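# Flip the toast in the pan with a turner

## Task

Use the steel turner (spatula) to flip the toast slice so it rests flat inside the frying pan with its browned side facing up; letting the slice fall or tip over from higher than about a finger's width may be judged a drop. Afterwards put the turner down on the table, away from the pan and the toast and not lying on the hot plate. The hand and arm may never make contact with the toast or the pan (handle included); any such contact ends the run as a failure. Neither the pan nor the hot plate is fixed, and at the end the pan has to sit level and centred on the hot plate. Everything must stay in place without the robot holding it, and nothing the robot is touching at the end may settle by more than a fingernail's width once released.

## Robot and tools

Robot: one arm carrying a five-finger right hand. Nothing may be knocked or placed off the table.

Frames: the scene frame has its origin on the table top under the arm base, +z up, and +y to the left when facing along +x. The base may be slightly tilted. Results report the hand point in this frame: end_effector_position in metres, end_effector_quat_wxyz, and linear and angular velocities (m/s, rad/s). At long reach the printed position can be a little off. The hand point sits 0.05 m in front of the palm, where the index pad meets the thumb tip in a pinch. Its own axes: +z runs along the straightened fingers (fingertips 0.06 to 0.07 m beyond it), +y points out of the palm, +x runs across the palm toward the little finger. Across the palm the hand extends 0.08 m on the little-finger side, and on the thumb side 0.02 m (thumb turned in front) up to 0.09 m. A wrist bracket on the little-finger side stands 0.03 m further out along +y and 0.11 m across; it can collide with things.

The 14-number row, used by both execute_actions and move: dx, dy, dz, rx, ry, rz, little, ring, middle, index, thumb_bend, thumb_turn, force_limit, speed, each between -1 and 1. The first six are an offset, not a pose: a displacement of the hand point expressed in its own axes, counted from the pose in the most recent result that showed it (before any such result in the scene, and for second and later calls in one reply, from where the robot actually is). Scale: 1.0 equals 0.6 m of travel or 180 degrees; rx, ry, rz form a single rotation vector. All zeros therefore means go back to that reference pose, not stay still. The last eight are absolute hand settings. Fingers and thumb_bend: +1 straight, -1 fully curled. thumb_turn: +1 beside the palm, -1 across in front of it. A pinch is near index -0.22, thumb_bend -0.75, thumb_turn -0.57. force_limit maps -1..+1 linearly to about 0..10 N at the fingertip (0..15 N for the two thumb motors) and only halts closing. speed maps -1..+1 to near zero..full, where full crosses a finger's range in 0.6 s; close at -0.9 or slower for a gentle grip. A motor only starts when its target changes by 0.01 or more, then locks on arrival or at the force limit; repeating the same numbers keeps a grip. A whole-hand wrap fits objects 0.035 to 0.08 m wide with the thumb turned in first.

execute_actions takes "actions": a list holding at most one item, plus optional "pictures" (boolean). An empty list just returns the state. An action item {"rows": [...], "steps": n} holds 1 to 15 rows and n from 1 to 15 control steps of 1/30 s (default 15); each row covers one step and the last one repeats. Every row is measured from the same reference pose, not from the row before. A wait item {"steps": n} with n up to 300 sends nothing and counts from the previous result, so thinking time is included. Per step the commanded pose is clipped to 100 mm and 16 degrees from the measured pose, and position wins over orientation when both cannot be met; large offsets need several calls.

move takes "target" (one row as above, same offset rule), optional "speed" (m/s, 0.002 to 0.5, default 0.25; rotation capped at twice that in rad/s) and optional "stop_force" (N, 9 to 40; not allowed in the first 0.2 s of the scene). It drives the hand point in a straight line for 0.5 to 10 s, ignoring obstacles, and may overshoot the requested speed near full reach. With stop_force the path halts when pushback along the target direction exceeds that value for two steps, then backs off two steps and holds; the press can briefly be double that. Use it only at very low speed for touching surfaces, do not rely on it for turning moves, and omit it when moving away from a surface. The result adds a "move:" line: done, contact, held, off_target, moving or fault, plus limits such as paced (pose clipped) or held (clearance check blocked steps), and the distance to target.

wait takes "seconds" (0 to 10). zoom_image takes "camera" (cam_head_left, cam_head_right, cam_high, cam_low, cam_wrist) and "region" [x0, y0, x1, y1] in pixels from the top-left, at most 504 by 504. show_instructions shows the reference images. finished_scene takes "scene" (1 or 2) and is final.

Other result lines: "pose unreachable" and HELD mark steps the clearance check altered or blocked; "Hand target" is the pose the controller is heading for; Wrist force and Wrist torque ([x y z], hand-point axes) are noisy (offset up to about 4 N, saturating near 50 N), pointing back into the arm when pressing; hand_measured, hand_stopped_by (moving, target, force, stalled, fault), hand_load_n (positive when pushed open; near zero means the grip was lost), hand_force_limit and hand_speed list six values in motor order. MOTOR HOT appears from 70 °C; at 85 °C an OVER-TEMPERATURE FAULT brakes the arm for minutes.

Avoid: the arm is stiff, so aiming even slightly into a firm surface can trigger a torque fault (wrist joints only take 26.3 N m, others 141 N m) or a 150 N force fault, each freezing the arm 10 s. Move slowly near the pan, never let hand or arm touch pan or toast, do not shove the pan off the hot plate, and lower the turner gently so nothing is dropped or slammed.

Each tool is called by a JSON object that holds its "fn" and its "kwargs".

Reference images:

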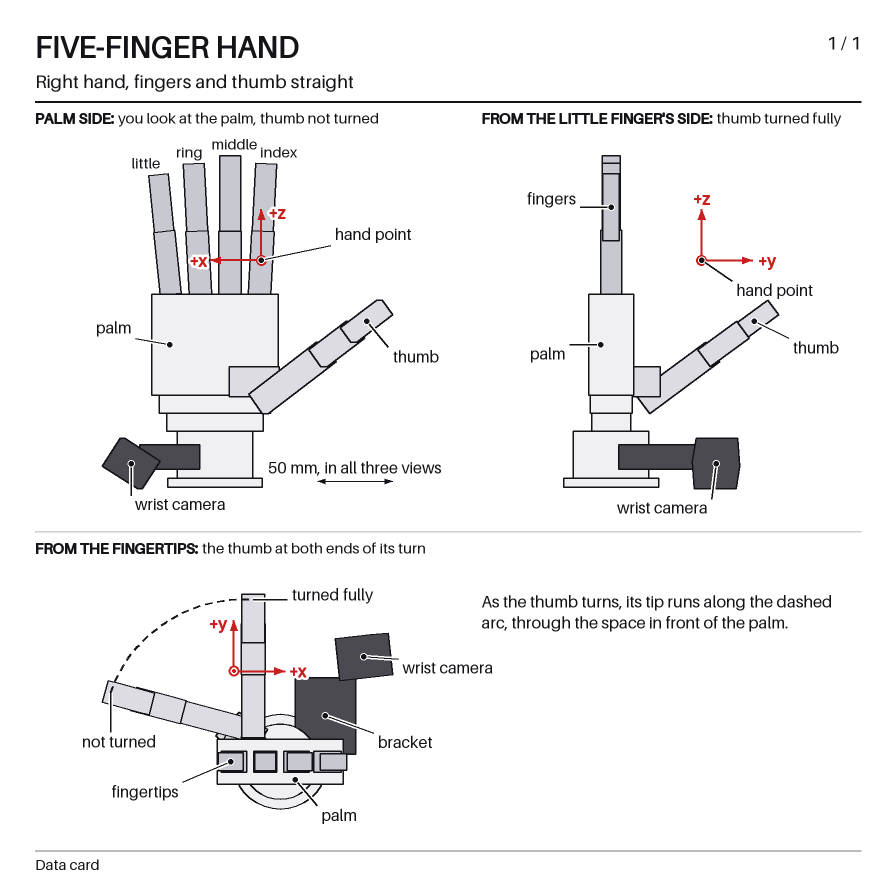

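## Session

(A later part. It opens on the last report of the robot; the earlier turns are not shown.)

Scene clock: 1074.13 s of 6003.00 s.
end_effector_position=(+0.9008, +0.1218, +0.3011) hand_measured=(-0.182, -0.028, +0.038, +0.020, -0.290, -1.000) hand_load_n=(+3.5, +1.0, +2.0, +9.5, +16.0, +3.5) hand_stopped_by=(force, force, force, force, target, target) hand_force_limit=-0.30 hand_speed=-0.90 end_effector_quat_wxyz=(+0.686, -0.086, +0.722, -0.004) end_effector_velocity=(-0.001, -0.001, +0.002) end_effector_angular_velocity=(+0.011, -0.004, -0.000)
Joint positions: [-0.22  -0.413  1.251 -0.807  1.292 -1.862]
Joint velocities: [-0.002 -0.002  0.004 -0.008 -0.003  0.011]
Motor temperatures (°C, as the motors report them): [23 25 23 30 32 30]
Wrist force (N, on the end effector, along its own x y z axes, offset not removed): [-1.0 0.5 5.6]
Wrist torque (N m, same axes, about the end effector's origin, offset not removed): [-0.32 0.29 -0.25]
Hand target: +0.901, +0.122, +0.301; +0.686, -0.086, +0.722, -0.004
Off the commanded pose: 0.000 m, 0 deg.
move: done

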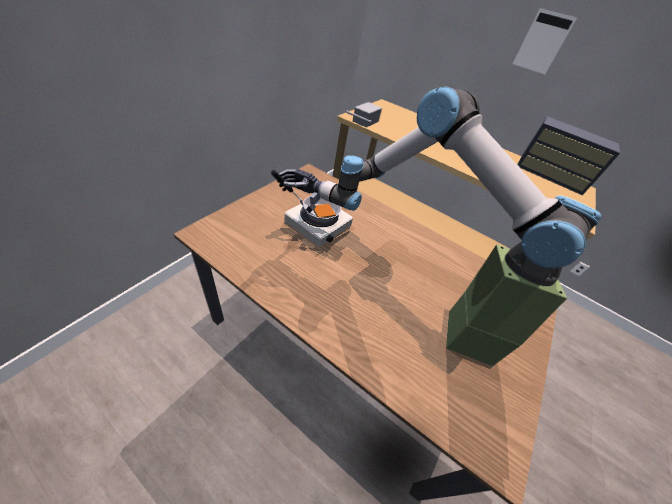

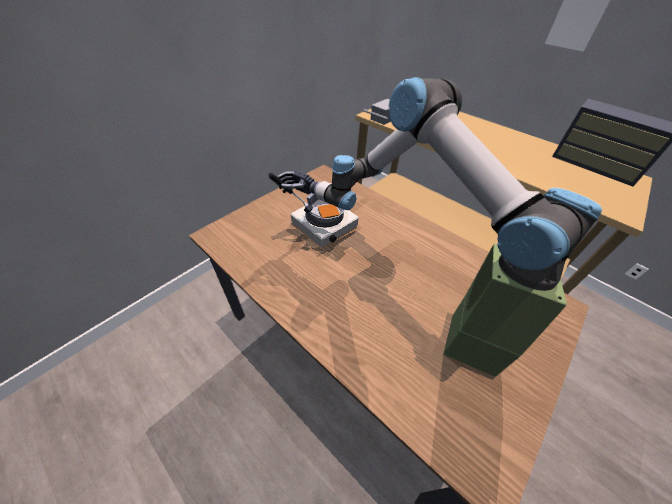

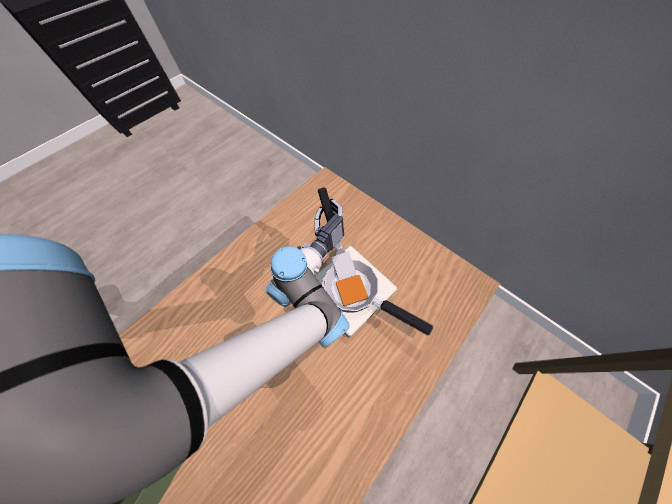

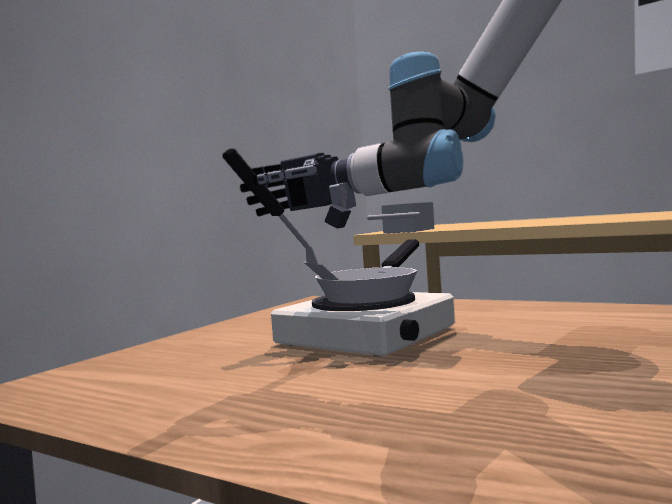

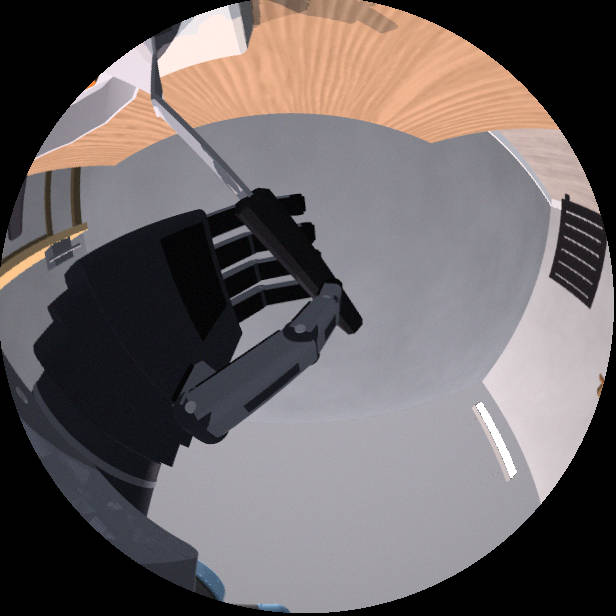

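{"fn": "move", "kwargs": {"target": [-0.0373,-0.0484,-0.0283,0.0007,-0.0284,0.0476,-0.37,-0.38,-0.35,-0.3,-0.3,-1,-0.3,-0.9], "speed": 0.05}}

{"fn": "move", "kwargs": {"target": [0.0011,0.0214,0.0128,0,0,0,-0.37,-0.38,-0.35,-0.3,-0.3,-1,-0.3,-0.9], "speed": 0.01}}

{"fn": "zoom_image", "kwargs": {"camera": "cam_low", "region": [280,200,430,320]}}

{"fn": "zoom_image", "kwargs": {"camera": "cam_high", "region": [310,230,400,320]}}

Scene clock: 1084.77 s of 6003.00 s.
end_effector_position=(+0.8885, +0.0944, +0.3277) hand_measured=(-0.182, -0.028, +0.038, +0.020, -0.290, -1.000) hand_load_n=(+3.5, +1.0, +2.0, +9.5, +16.0, +3.5) hand_stopped_by=(force, force, force, force, target, target) hand_force_limit=-0.30 hand_speed=-0.90 end_effector_quat_wxyz=(+0.716, -0.032, +0.696, +0.050) end_effector_velocity=(-0.001, -0.001, +0.002) end_effector_angular_velocity=(+0.008, -0.005, +0.002)
Joint positions: [-0.26  -0.442  1.331 -0.949  1.236 -1.685]
Joint velocities: [-0.002 -0.002  0.004 -0.008 -0.004  0.01 ]
Motor temperatures (°C, as the motors report them): [23 25 23 30 32 30]
Wrist force (N, on the end effector, along its own x y z axes, offset not removed): [0.4 0.7 3.6]
Wrist torque (N m, same axes, about the end effector's origin, offset not removed): [0.10 0.11 0.05]
Hand target: +0.888, +0.094, +0.328; +0.716, -0.032, +0.696, +0.050
Off the commanded pose: 0.000 m, 0 deg.
After step 90, 5.57 s passed at rest.
move: done

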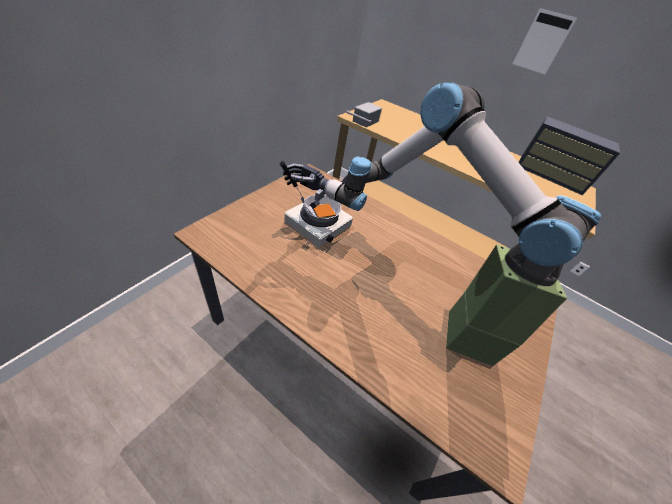

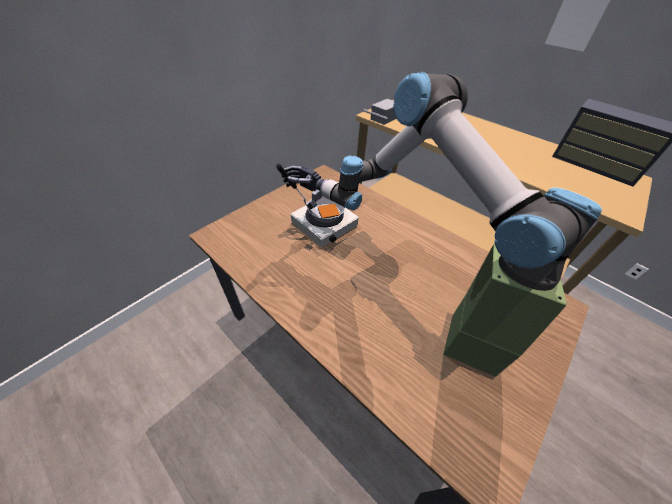

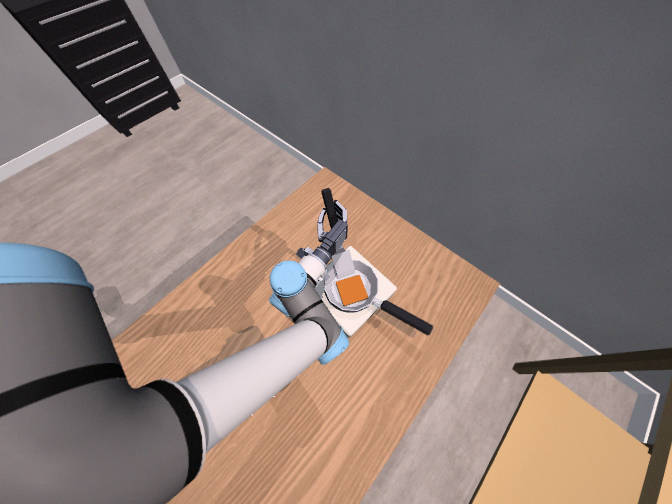

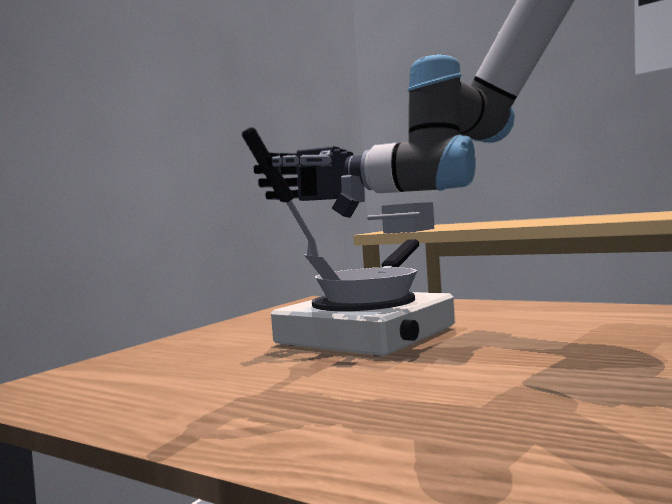

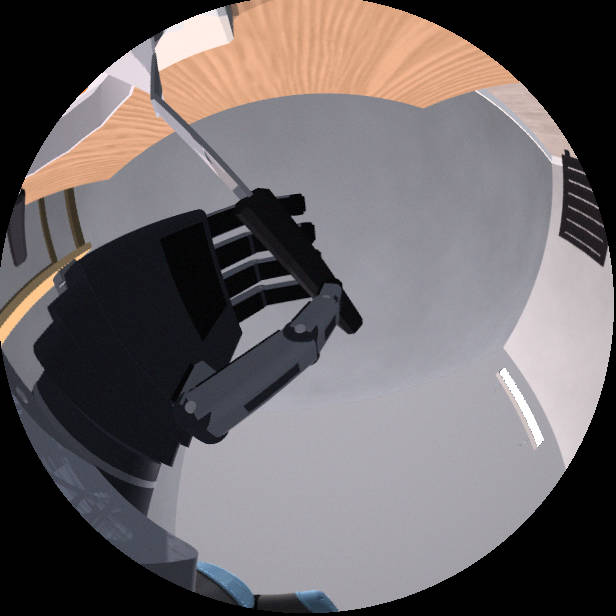

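Scene clock: 1086.50 s of 6003.00 s.
end_effector_position=(+0.8945, +0.1078, +0.3276) hand_measured=(-0.182, -0.028, +0.038, +0.020, -0.290, -1.000) hand_load_n=(+1.0, +0.5, +2.5, +10.0, +15.0, +2.5) hand_stopped_by=(force, force, force, force, target, target) hand_force_limit=-0.30 hand_speed=-0.90 end_effector_quat_wxyz=(+0.716, -0.032, +0.696, +0.050) end_effector_velocity=(+0.001, +0.002, +0.000) end_effector_angular_velocity=(-0.000, -0.000, -0.001)
Joint positions: [-0.238 -0.429  1.304 -0.936  1.258 -1.686]
Joint velocities: [ 0.003  0.002 -0.004  0.002  0.004 -0.   ]
Motor temperatures (°C, as the motors report them): [23 25 23 30 32 30]
Wrist force (N, on the end effector, along its own x y z axes, offset not removed): [0.6 2.3 3.1]
Wrist torque (N m, same axes, about the end effector's origin, offset not removed): [0.07 0.20 -0.24]
Hand target: +0.895, +0.108, +0.328; +0.716, -0.032, +0.696, +0.050
Off the commanded pose: 0.000 m, 0 deg.
move: done

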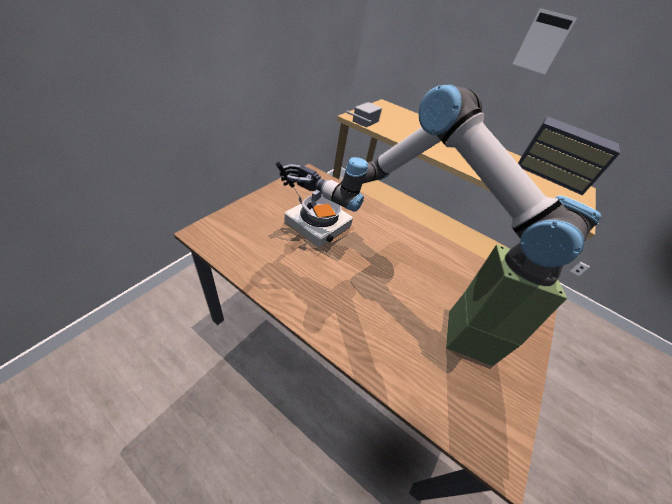

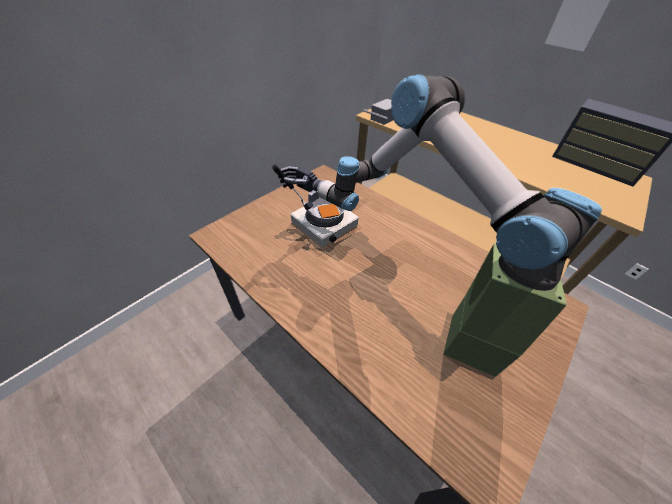

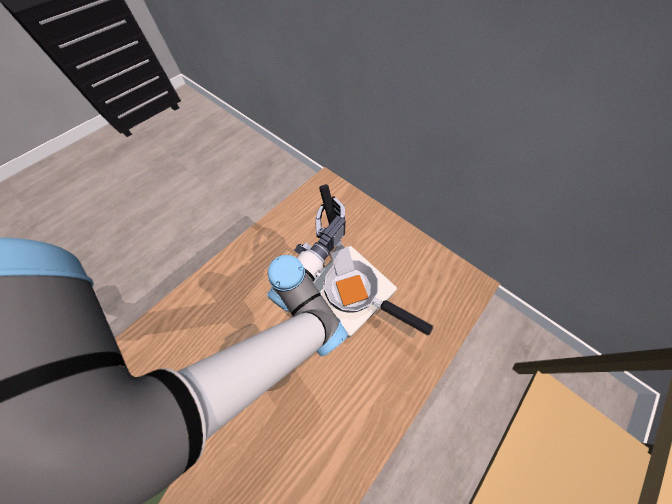

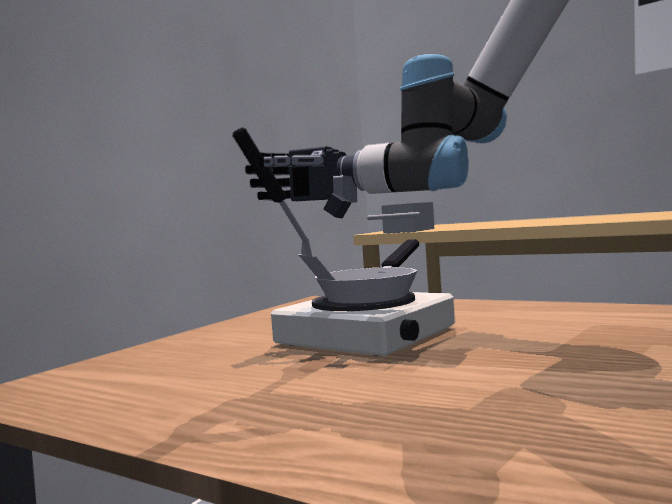

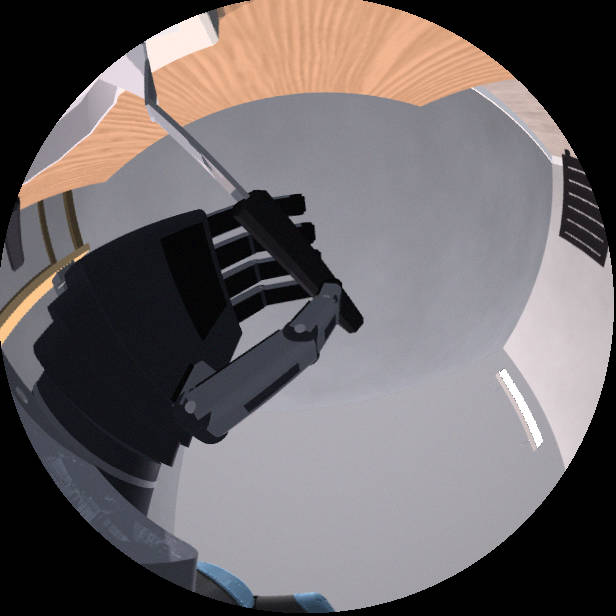

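Region (280, 200, 430, 320) of cam_low's 672x504 image, scaled by 3.360, with more detail than that image has; it fills the top 403 rows of this view, and the rest is white.

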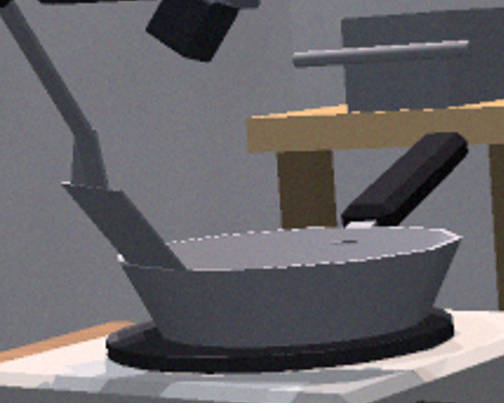

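Region (310, 230, 400, 320) of cam_high's 672x504 image, scaled by 5.600, with more detail than that image has.

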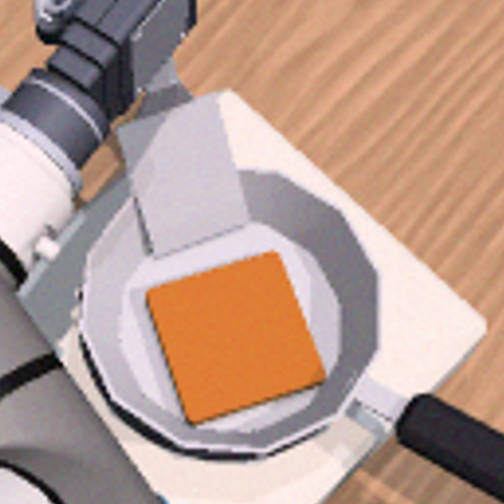

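{"fn": "execute_actions", "kwargs": {"actions": [{"rows":[[0,0,0,0,0,0,-0.37,-0.42,-0.39,-0.3,-0.3,-1,0.6,-0.8]],"steps":15}], "pictures": false}}

{"fn": "move", "kwargs": {"target": [0.0005,0.0100,0.0060,0,0,0,-0.37,-0.42,-0.39,-0.3,-0.3,-1,0.6,-0.8], "speed": 0.008}}

{"fn": "zoom_image", "kwargs": {"camera": "cam_low", "region": [280,200,430,320]}}

Scene clock: 1096.43 s of 6003.00 s.
end_effector_position=(+0.8945, +0.1079, +0.3275) hand_measured=(-0.182, -0.080, +0.020, +0.020, -0.290, -1.000) hand_load_n=(+0.0, +8.5, +5.5, +6.5, +20.0, +4.5) hand_stopped_by=(force, force, force, force, target, target) hand_force_limit=0.60 hand_speed=-0.80 end_effector_quat_wxyz=(+0.716, -0.032, +0.696, +0.050) end_effector_velocity=(+0.000, -0.001, +0.000) end_effector_angular_velocity=(+0.000, -0.001, -0.001)
Joint positions: [-0.238 -0.428  1.304 -0.936  1.258 -1.686]
Joint velocities: [-0.    -0.     0.    -0.001  0.     0.   ]
Motor temperatures (°C, as the motors report them): [23 25 23 30 32 30]
Wrist force (N, on the end effector, along its own x y z axes, offset not removed): [3.0 -3.8 3.5]
Wrist torque (N m, same axes, about the end effector's origin, offset not removed): [-0.77 -0.26 -0.17]
Hand target: +0.895, +0.108, +0.328; +0.716, -0.032, +0.696, +0.050
Off the commanded pose: 0.000 m, 0 deg.
Steps of this call (steps 1 to 90: nothing new was sent; then 6.43 s passed at rest; steps 91 to 105: all 15 steps of this action). Readings (end_effector_position | what the end effector reports):
91: (+0.8946, +0.1081, +0.3276) | hand_measured=(-0.182, -0.028, +0.038, +0.020, -0.290, -1.000) hand_load_n=(+1.0, +0.5, +2.5, +10.0, +15.0, +2.0) hand_stopped_by=(force, moving, moving, force, target, target) hand_force_limit=0.60 hand_speed=-0.80
92: (+0.8946, +0.1081, +0.3276) | hand_measured=(-0.182, -0.028, +0.038, +0.020, -0.290, -1.000) hand_load_n=(+1.0, +0.5, +2.5, +10.0, +15.0, +2.0) hand_stopped_by=(force, moving, moving, force, target, target) hand_force_limit=0.60 hand_speed=-0.80
94: (+0.8946, +0.1081, +0.3276) | hand_measured=(-0.182, -0.038, +0.028, +0.020, -0.290, -1.000) hand_load_n=(+0.5, +2.5, +5.5, +8.5, +16.0, +2.0) hand_stopped_by=(force, moving, moving, force, target, target) hand_force_limit=0.60 hand_speed=-0.80
98: (+0.8945, +0.1080, +0.3275) | hand_measured=(-0.182, -0.082, +0.020, +0.020, -0.290, -1.000) hand_load_n=(+0.0, +9.5, +5.5, +6.5, +20.0, +4.5) hand_stopped_by=(force, force, force, force, target, target) hand_force_limit=0.60 hand_speed=-0.80
105: the state above

Scene clock: 1097.77 s of 6003.00 s.
end_effector_position=(+0.8973, +0.1140, +0.3275) hand_measured=(-0.182, -0.080, +0.020, +0.020, -0.290, -1.000) hand_load_n=(+0.0, +8.5, +6.0, +7.0, +19.0, +4.5) hand_stopped_by=(force, force, force, force, target, target) hand_force_limit=0.60 hand_speed=-0.80 end_effector_quat_wxyz=(+0.716, -0.032, +0.696, +0.050) end_effector_velocity=(+0.001, +0.001, -0.000) end_effector_angular_velocity=(-0.000, +0.000, -0.002)
Joint positions: [-0.228 -0.422  1.292 -0.929  1.268 -1.687]
Joint velocities: [ 0.003  0.002 -0.004  0.002  0.005 -0.   ]
Motor temperatures (°C, as the motors report them): [23 25 23 30 32 30]
Wrist force (N, on the end effector, along its own x y z axes, offset not removed): [-2.0 0.4 2.4]
Wrist torque (N m, same axes, about the end effector's origin, offset not removed): [-0.09 0.32 -0.35]
Hand target: +0.897, +0.114, +0.328; +0.716, -0.032, +0.696, +0.050
Off the commanded pose: 0.000 m, 0 deg.
move: done

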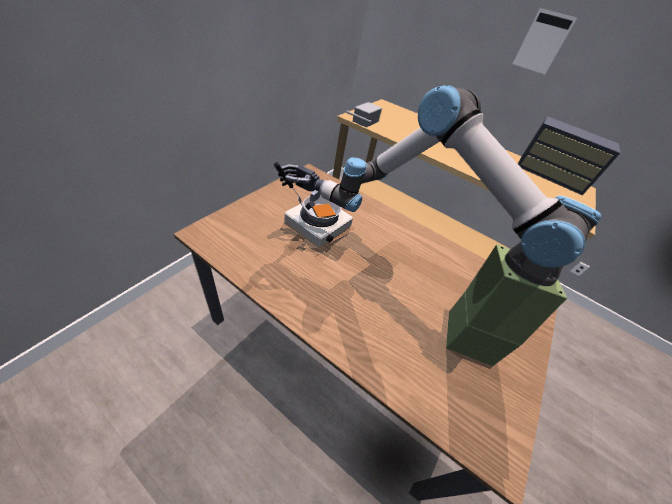

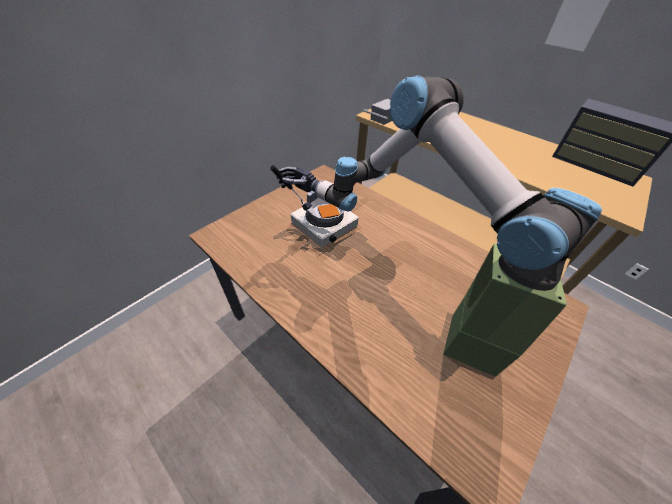

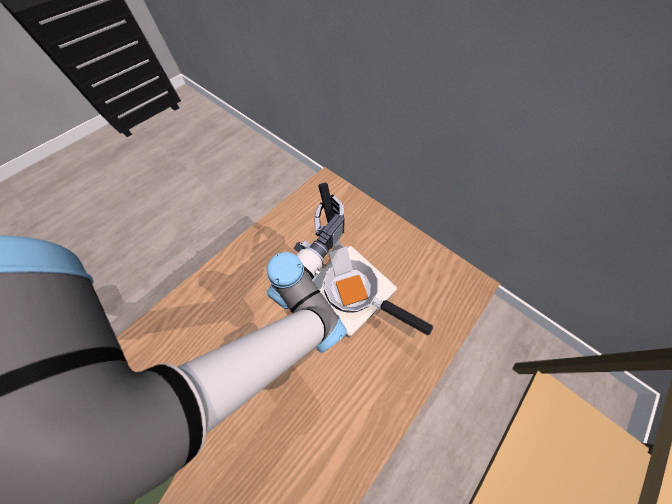

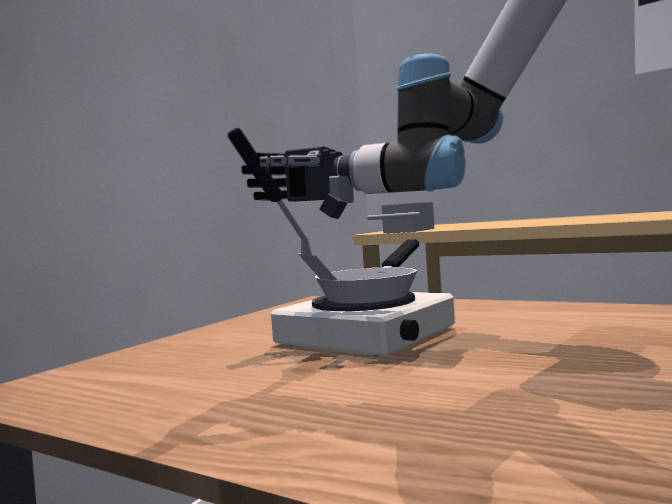

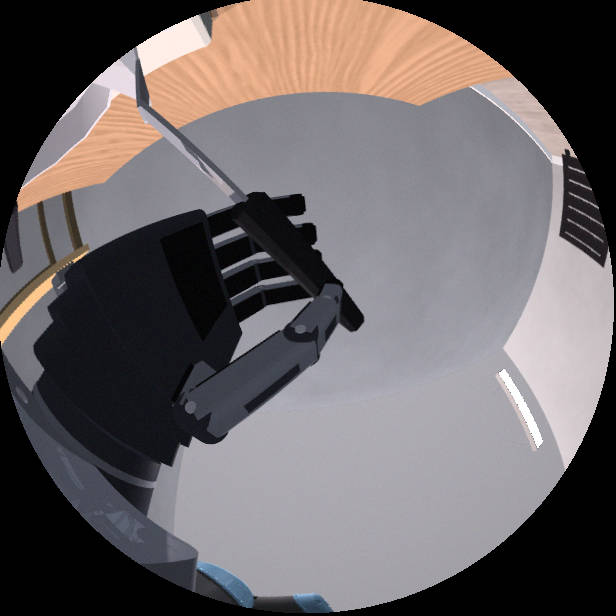

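Region (280, 200, 430, 320) of cam_low's 672x504 image, scaled by 3.360, with more detail than that image has; it fills the top 403 rows of this view, and the rest is white.

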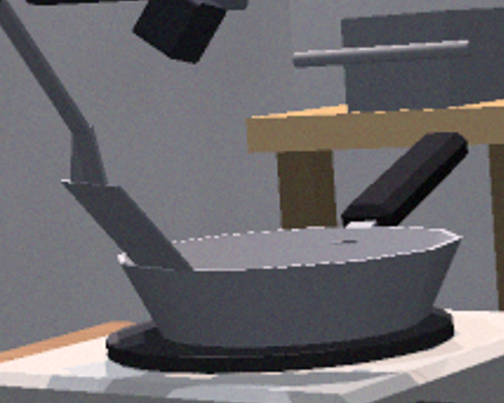

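{"fn": "move", "kwargs": {"target": [0.0006,0.0114,0.0068,0,0,0,-0.37,-0.42,-0.39,-0.3,-0.3,-1,0.6,-0.8], "speed": 0.008}}

{"fn": "zoom_image", "kwargs": {"camera": "cam_low", "region": [280,200,430,320]}}

Scene clock: 1103.03 s of 6003.00 s.
end_effector_position=(+0.9005, +0.1211, +0.3274) hand_measured=(-0.182, -0.080, +0.020, +0.020, -0.290, -1.000) hand_load_n=(+0.0, +7.5, +6.5, +7.0, +18.5, +4.0) hand_stopped_by=(force, force, force, force, target, target) hand_force_limit=0.60 hand_speed=-0.80 end_effector_quat_wxyz=(+0.716, -0.032, +0.696, +0.050) end_effector_velocity=(+0.001, +0.002, -0.000) end_effector_angular_velocity=(+0.000, +0.000, -0.000)
Joint positions: [-0.217 -0.415  1.277 -0.922  1.279 -1.688]
Joint velocities: [ 0.003  0.002 -0.004  0.002  0.003 -0.   ]
Motor temperatures (°C, as the motors report them): [23 25 23 30 32 30]
Wrist force (N, on the end effector, along its own x y z axes, offset not removed): [0.6 -1.0 2.8]
Wrist torque (N m, same axes, about the end effector's origin, offset not removed): [-0.29 0.22 -0.22]
Hand target: +0.901, +0.121, +0.327; +0.716, -0.032, +0.696, +0.050
Off the commanded pose: 0.000 m, 0 deg.
After step 90, 1.07 s passed at rest.
move: done

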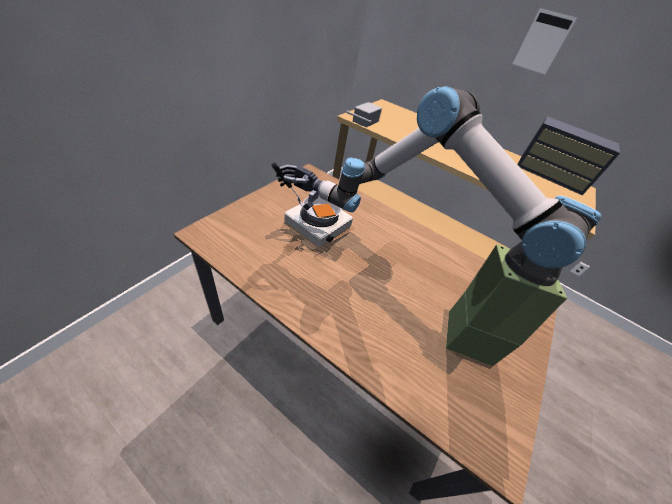

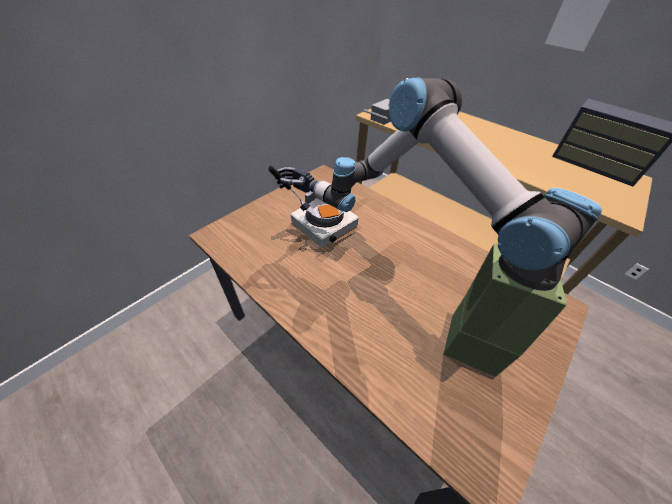

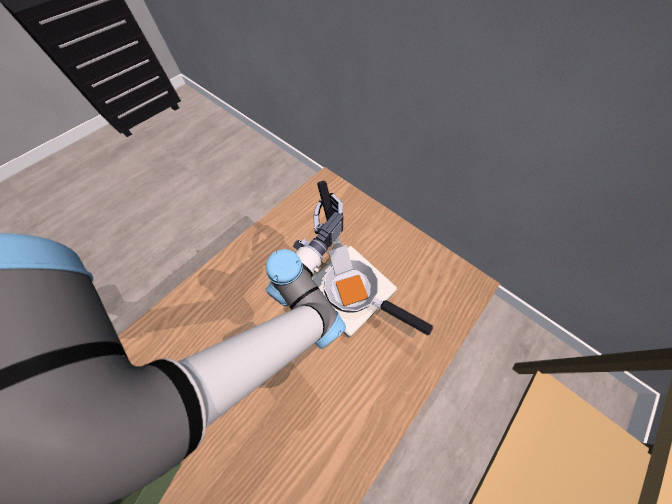

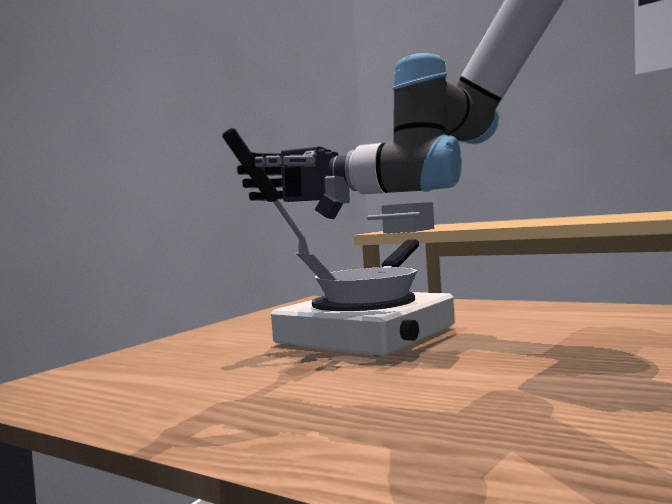

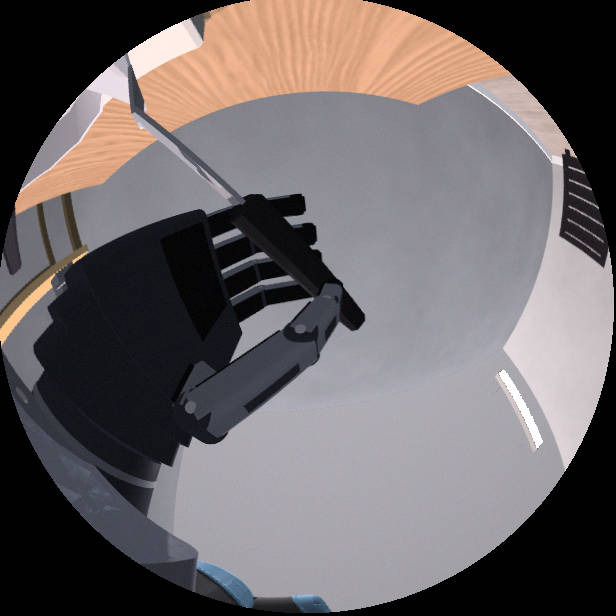

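Region (280, 200, 430, 320) of cam_low's 672x504 image, scaled by 3.360, with more detail than that image has; it fills the top 403 rows of this view, and the rest is white.

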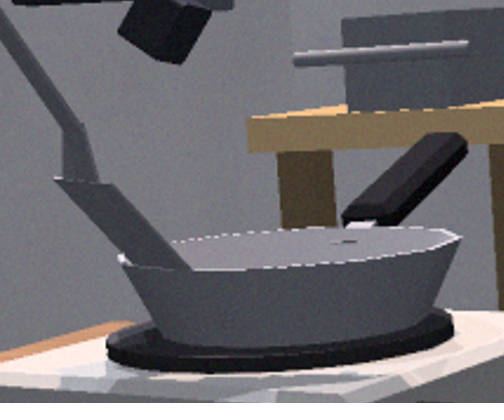

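{"fn": "move", "kwargs": {"target": [-0.0749,0.0023,0.0027,0,0,0,-0.37,-0.42,-0.39,-0.3,-0.3,-1,0.6,-0.8], "speed": 0.1}}

{"fn": "move", "kwargs": {"target": [0.2648,0.0542,0.0278,-0.0029,0.1143,-0.1914,-0.40,-0.42,-0.39,-0.3,-0.3,-1,-0.2,-0.8], "speed": 0.2}}

{"fn": "zoom_image", "kwargs": {"camera": "cam_low", "region": [280,200,430,320]}}

{"fn": "zoom_image", "kwargs": {"camera": "cam_high", "region": [310,230,400,320]}}

Scene clock: 1114.77 s of 6003.00 s.
end_effector_position=(+0.9007, +0.1215, +0.3721) hand_measured=(-0.182, -0.080, +0.020, +0.020, -0.290, -1.000) hand_load_n=(+0.0, +7.0, +6.0, +6.5, +19.5, +4.0) hand_stopped_by=(force, force, force, force, target, target) hand_force_limit=0.60 hand_speed=-0.80 end_effector_quat_wxyz=(+0.716, -0.032, +0.696, +0.050) end_effector_velocity=(-0.000, +0.001, +0.003) end_effector_angular_velocity=(-0.000, +0.001, +0.000)
Joint positions: [-0.206 -0.497  1.312 -0.874  1.29  -1.688]
Joint velocities: [ 0.001 -0.005  0.003  0.003  0.001 -0.   ]
Motor temperatures (°C, as the motors report them): [23 25 23 30 32 30]
Wrist force (N, on the end effector, along its own x y z axes, offset not removed): [2.7 0.0 2.4]
Wrist torque (N m, same axes, about the end effector's origin, offset not removed): [-0.12 -0.21 -0.07]
Hand target: +0.901, +0.122, +0.372; +0.716, -0.032, +0.696, +0.050
Off the commanded pose: 0.000 m, 0 deg.
After step 90, 7.80 s passed at rest.
move: done

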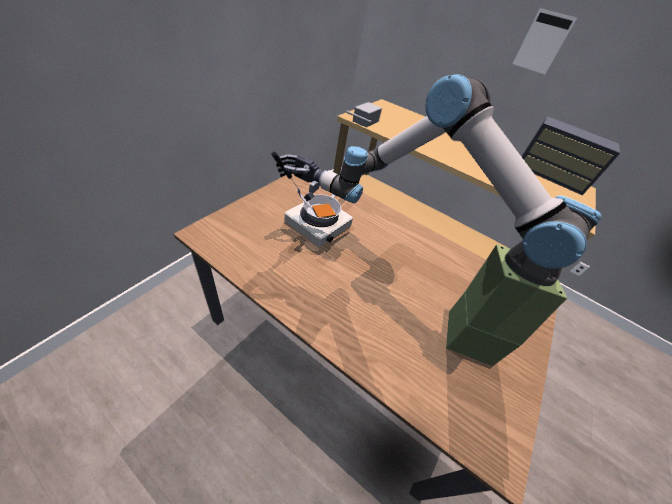

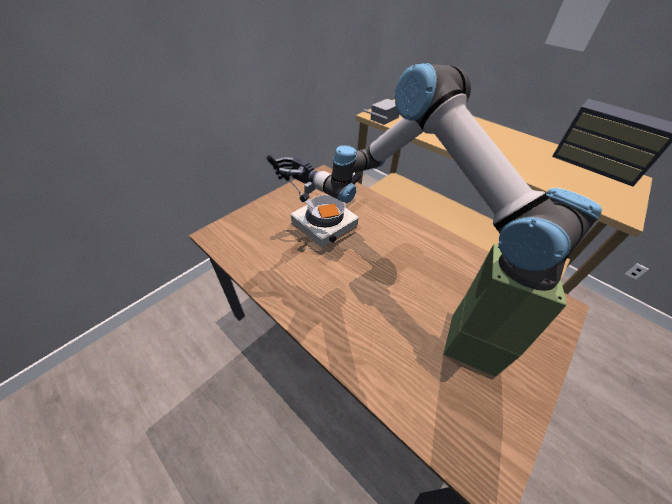

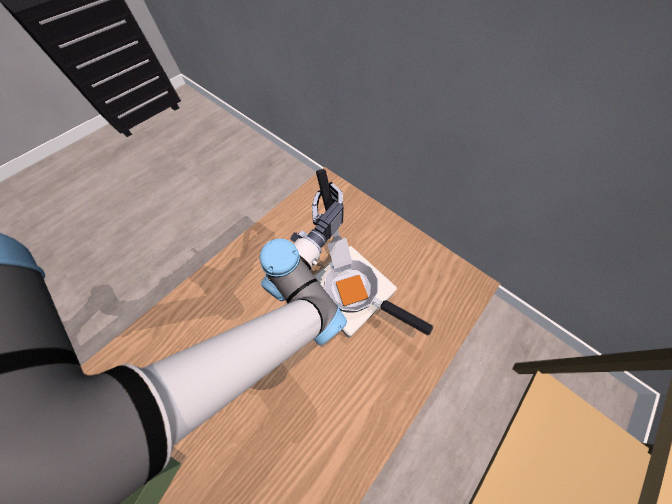

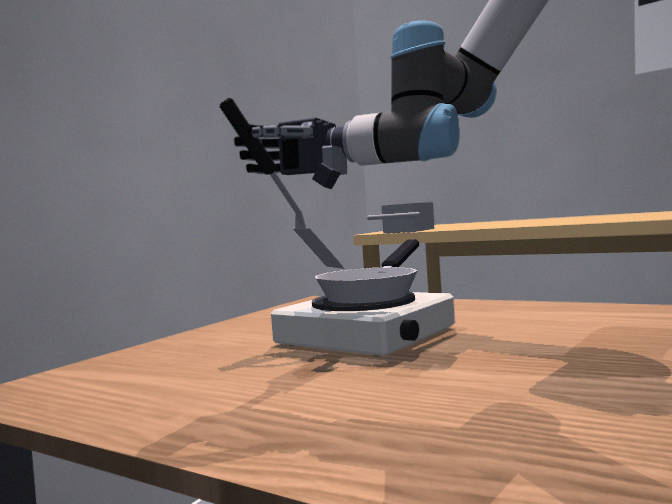

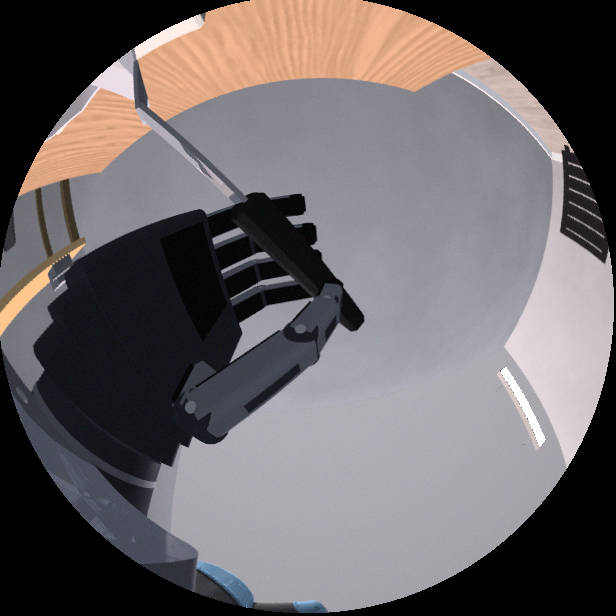

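Scene clock: 1117.03 s of 6003.00 s.
end_effector_position=(+0.9179, +0.1597, +0.2149) hand_measured=(-0.302, -0.080, +0.020, +0.020, -0.290, -1.000) hand_load_n=(+4.5, +2.0, +5.0, +7.5, +21.0, +6.5) hand_stopped_by=(force, force, force, force, target, target) hand_force_limit=-0.20 hand_speed=-0.80 end_effector_quat_wxyz=(+0.565, -0.246, +0.770, -0.166) end_effector_velocity=(+0.001, -0.000, -0.003) end_effector_angular_velocity=(-0.010, +0.006, -0.001)
Joint positions: [-0.13  -0.306  1.009 -0.437  1.512 -2.342]
Joint velocities: [ 0.001  0.006 -0.011  0.01   0.006 -0.009]
Motor temperatures (°C, as the motors report them): [23 25 23 30 32 30]
Wrist force (N, on the end effector, along its own x y z axes, offset not removed): [0.2 2.1 2.6]
Wrist torque (N m, same axes, about the end effector's origin, offset not removed): [-0.02 0.00 0.04]
Hand target: +0.918, +0.160, +0.215; +0.565, -0.247, +0.770, -0.167
Off the commanded pose: 0.000 m, 0 deg.
move: done

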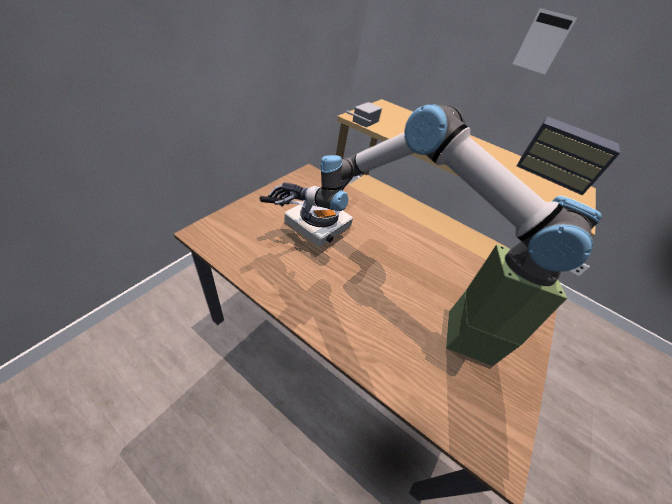

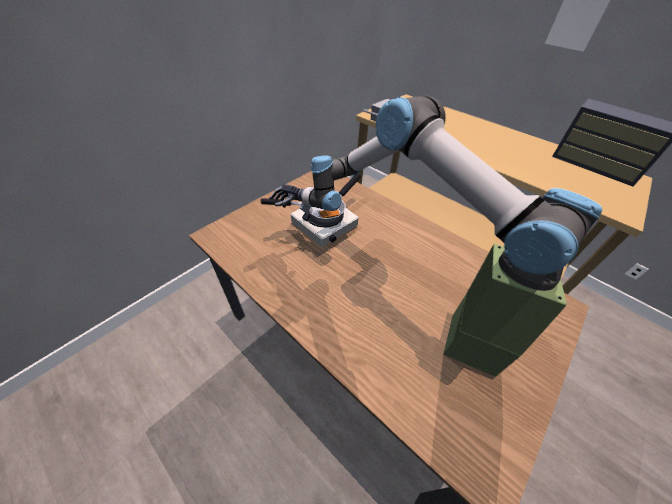

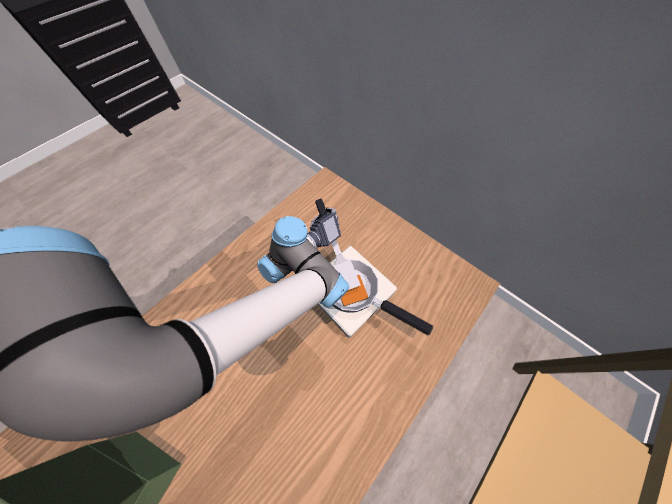

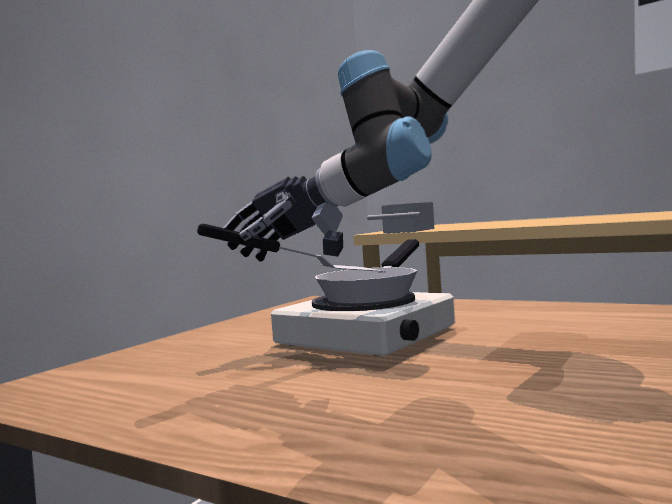

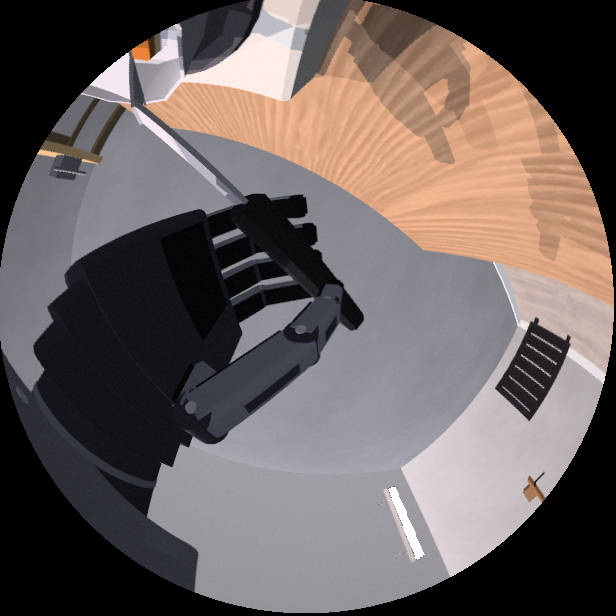

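Region (280, 200, 430, 320) of cam_low's 672x504 image, scaled by 3.360, with more detail than that image has; it fills the top 403 rows of this view, and the rest is white.

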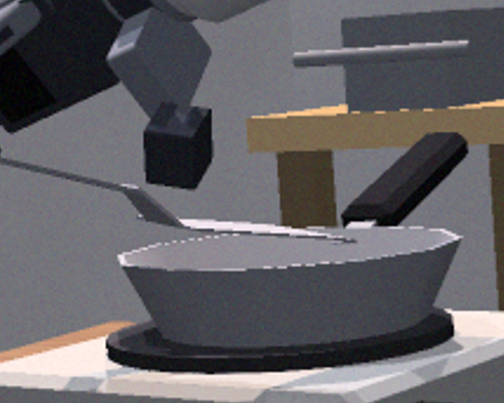

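Region (310, 230, 400, 320) of cam_high's 672x504 image, scaled by 5.600, with more detail than that image has.

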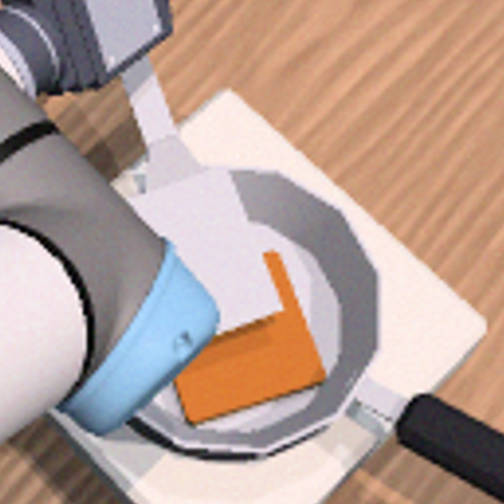

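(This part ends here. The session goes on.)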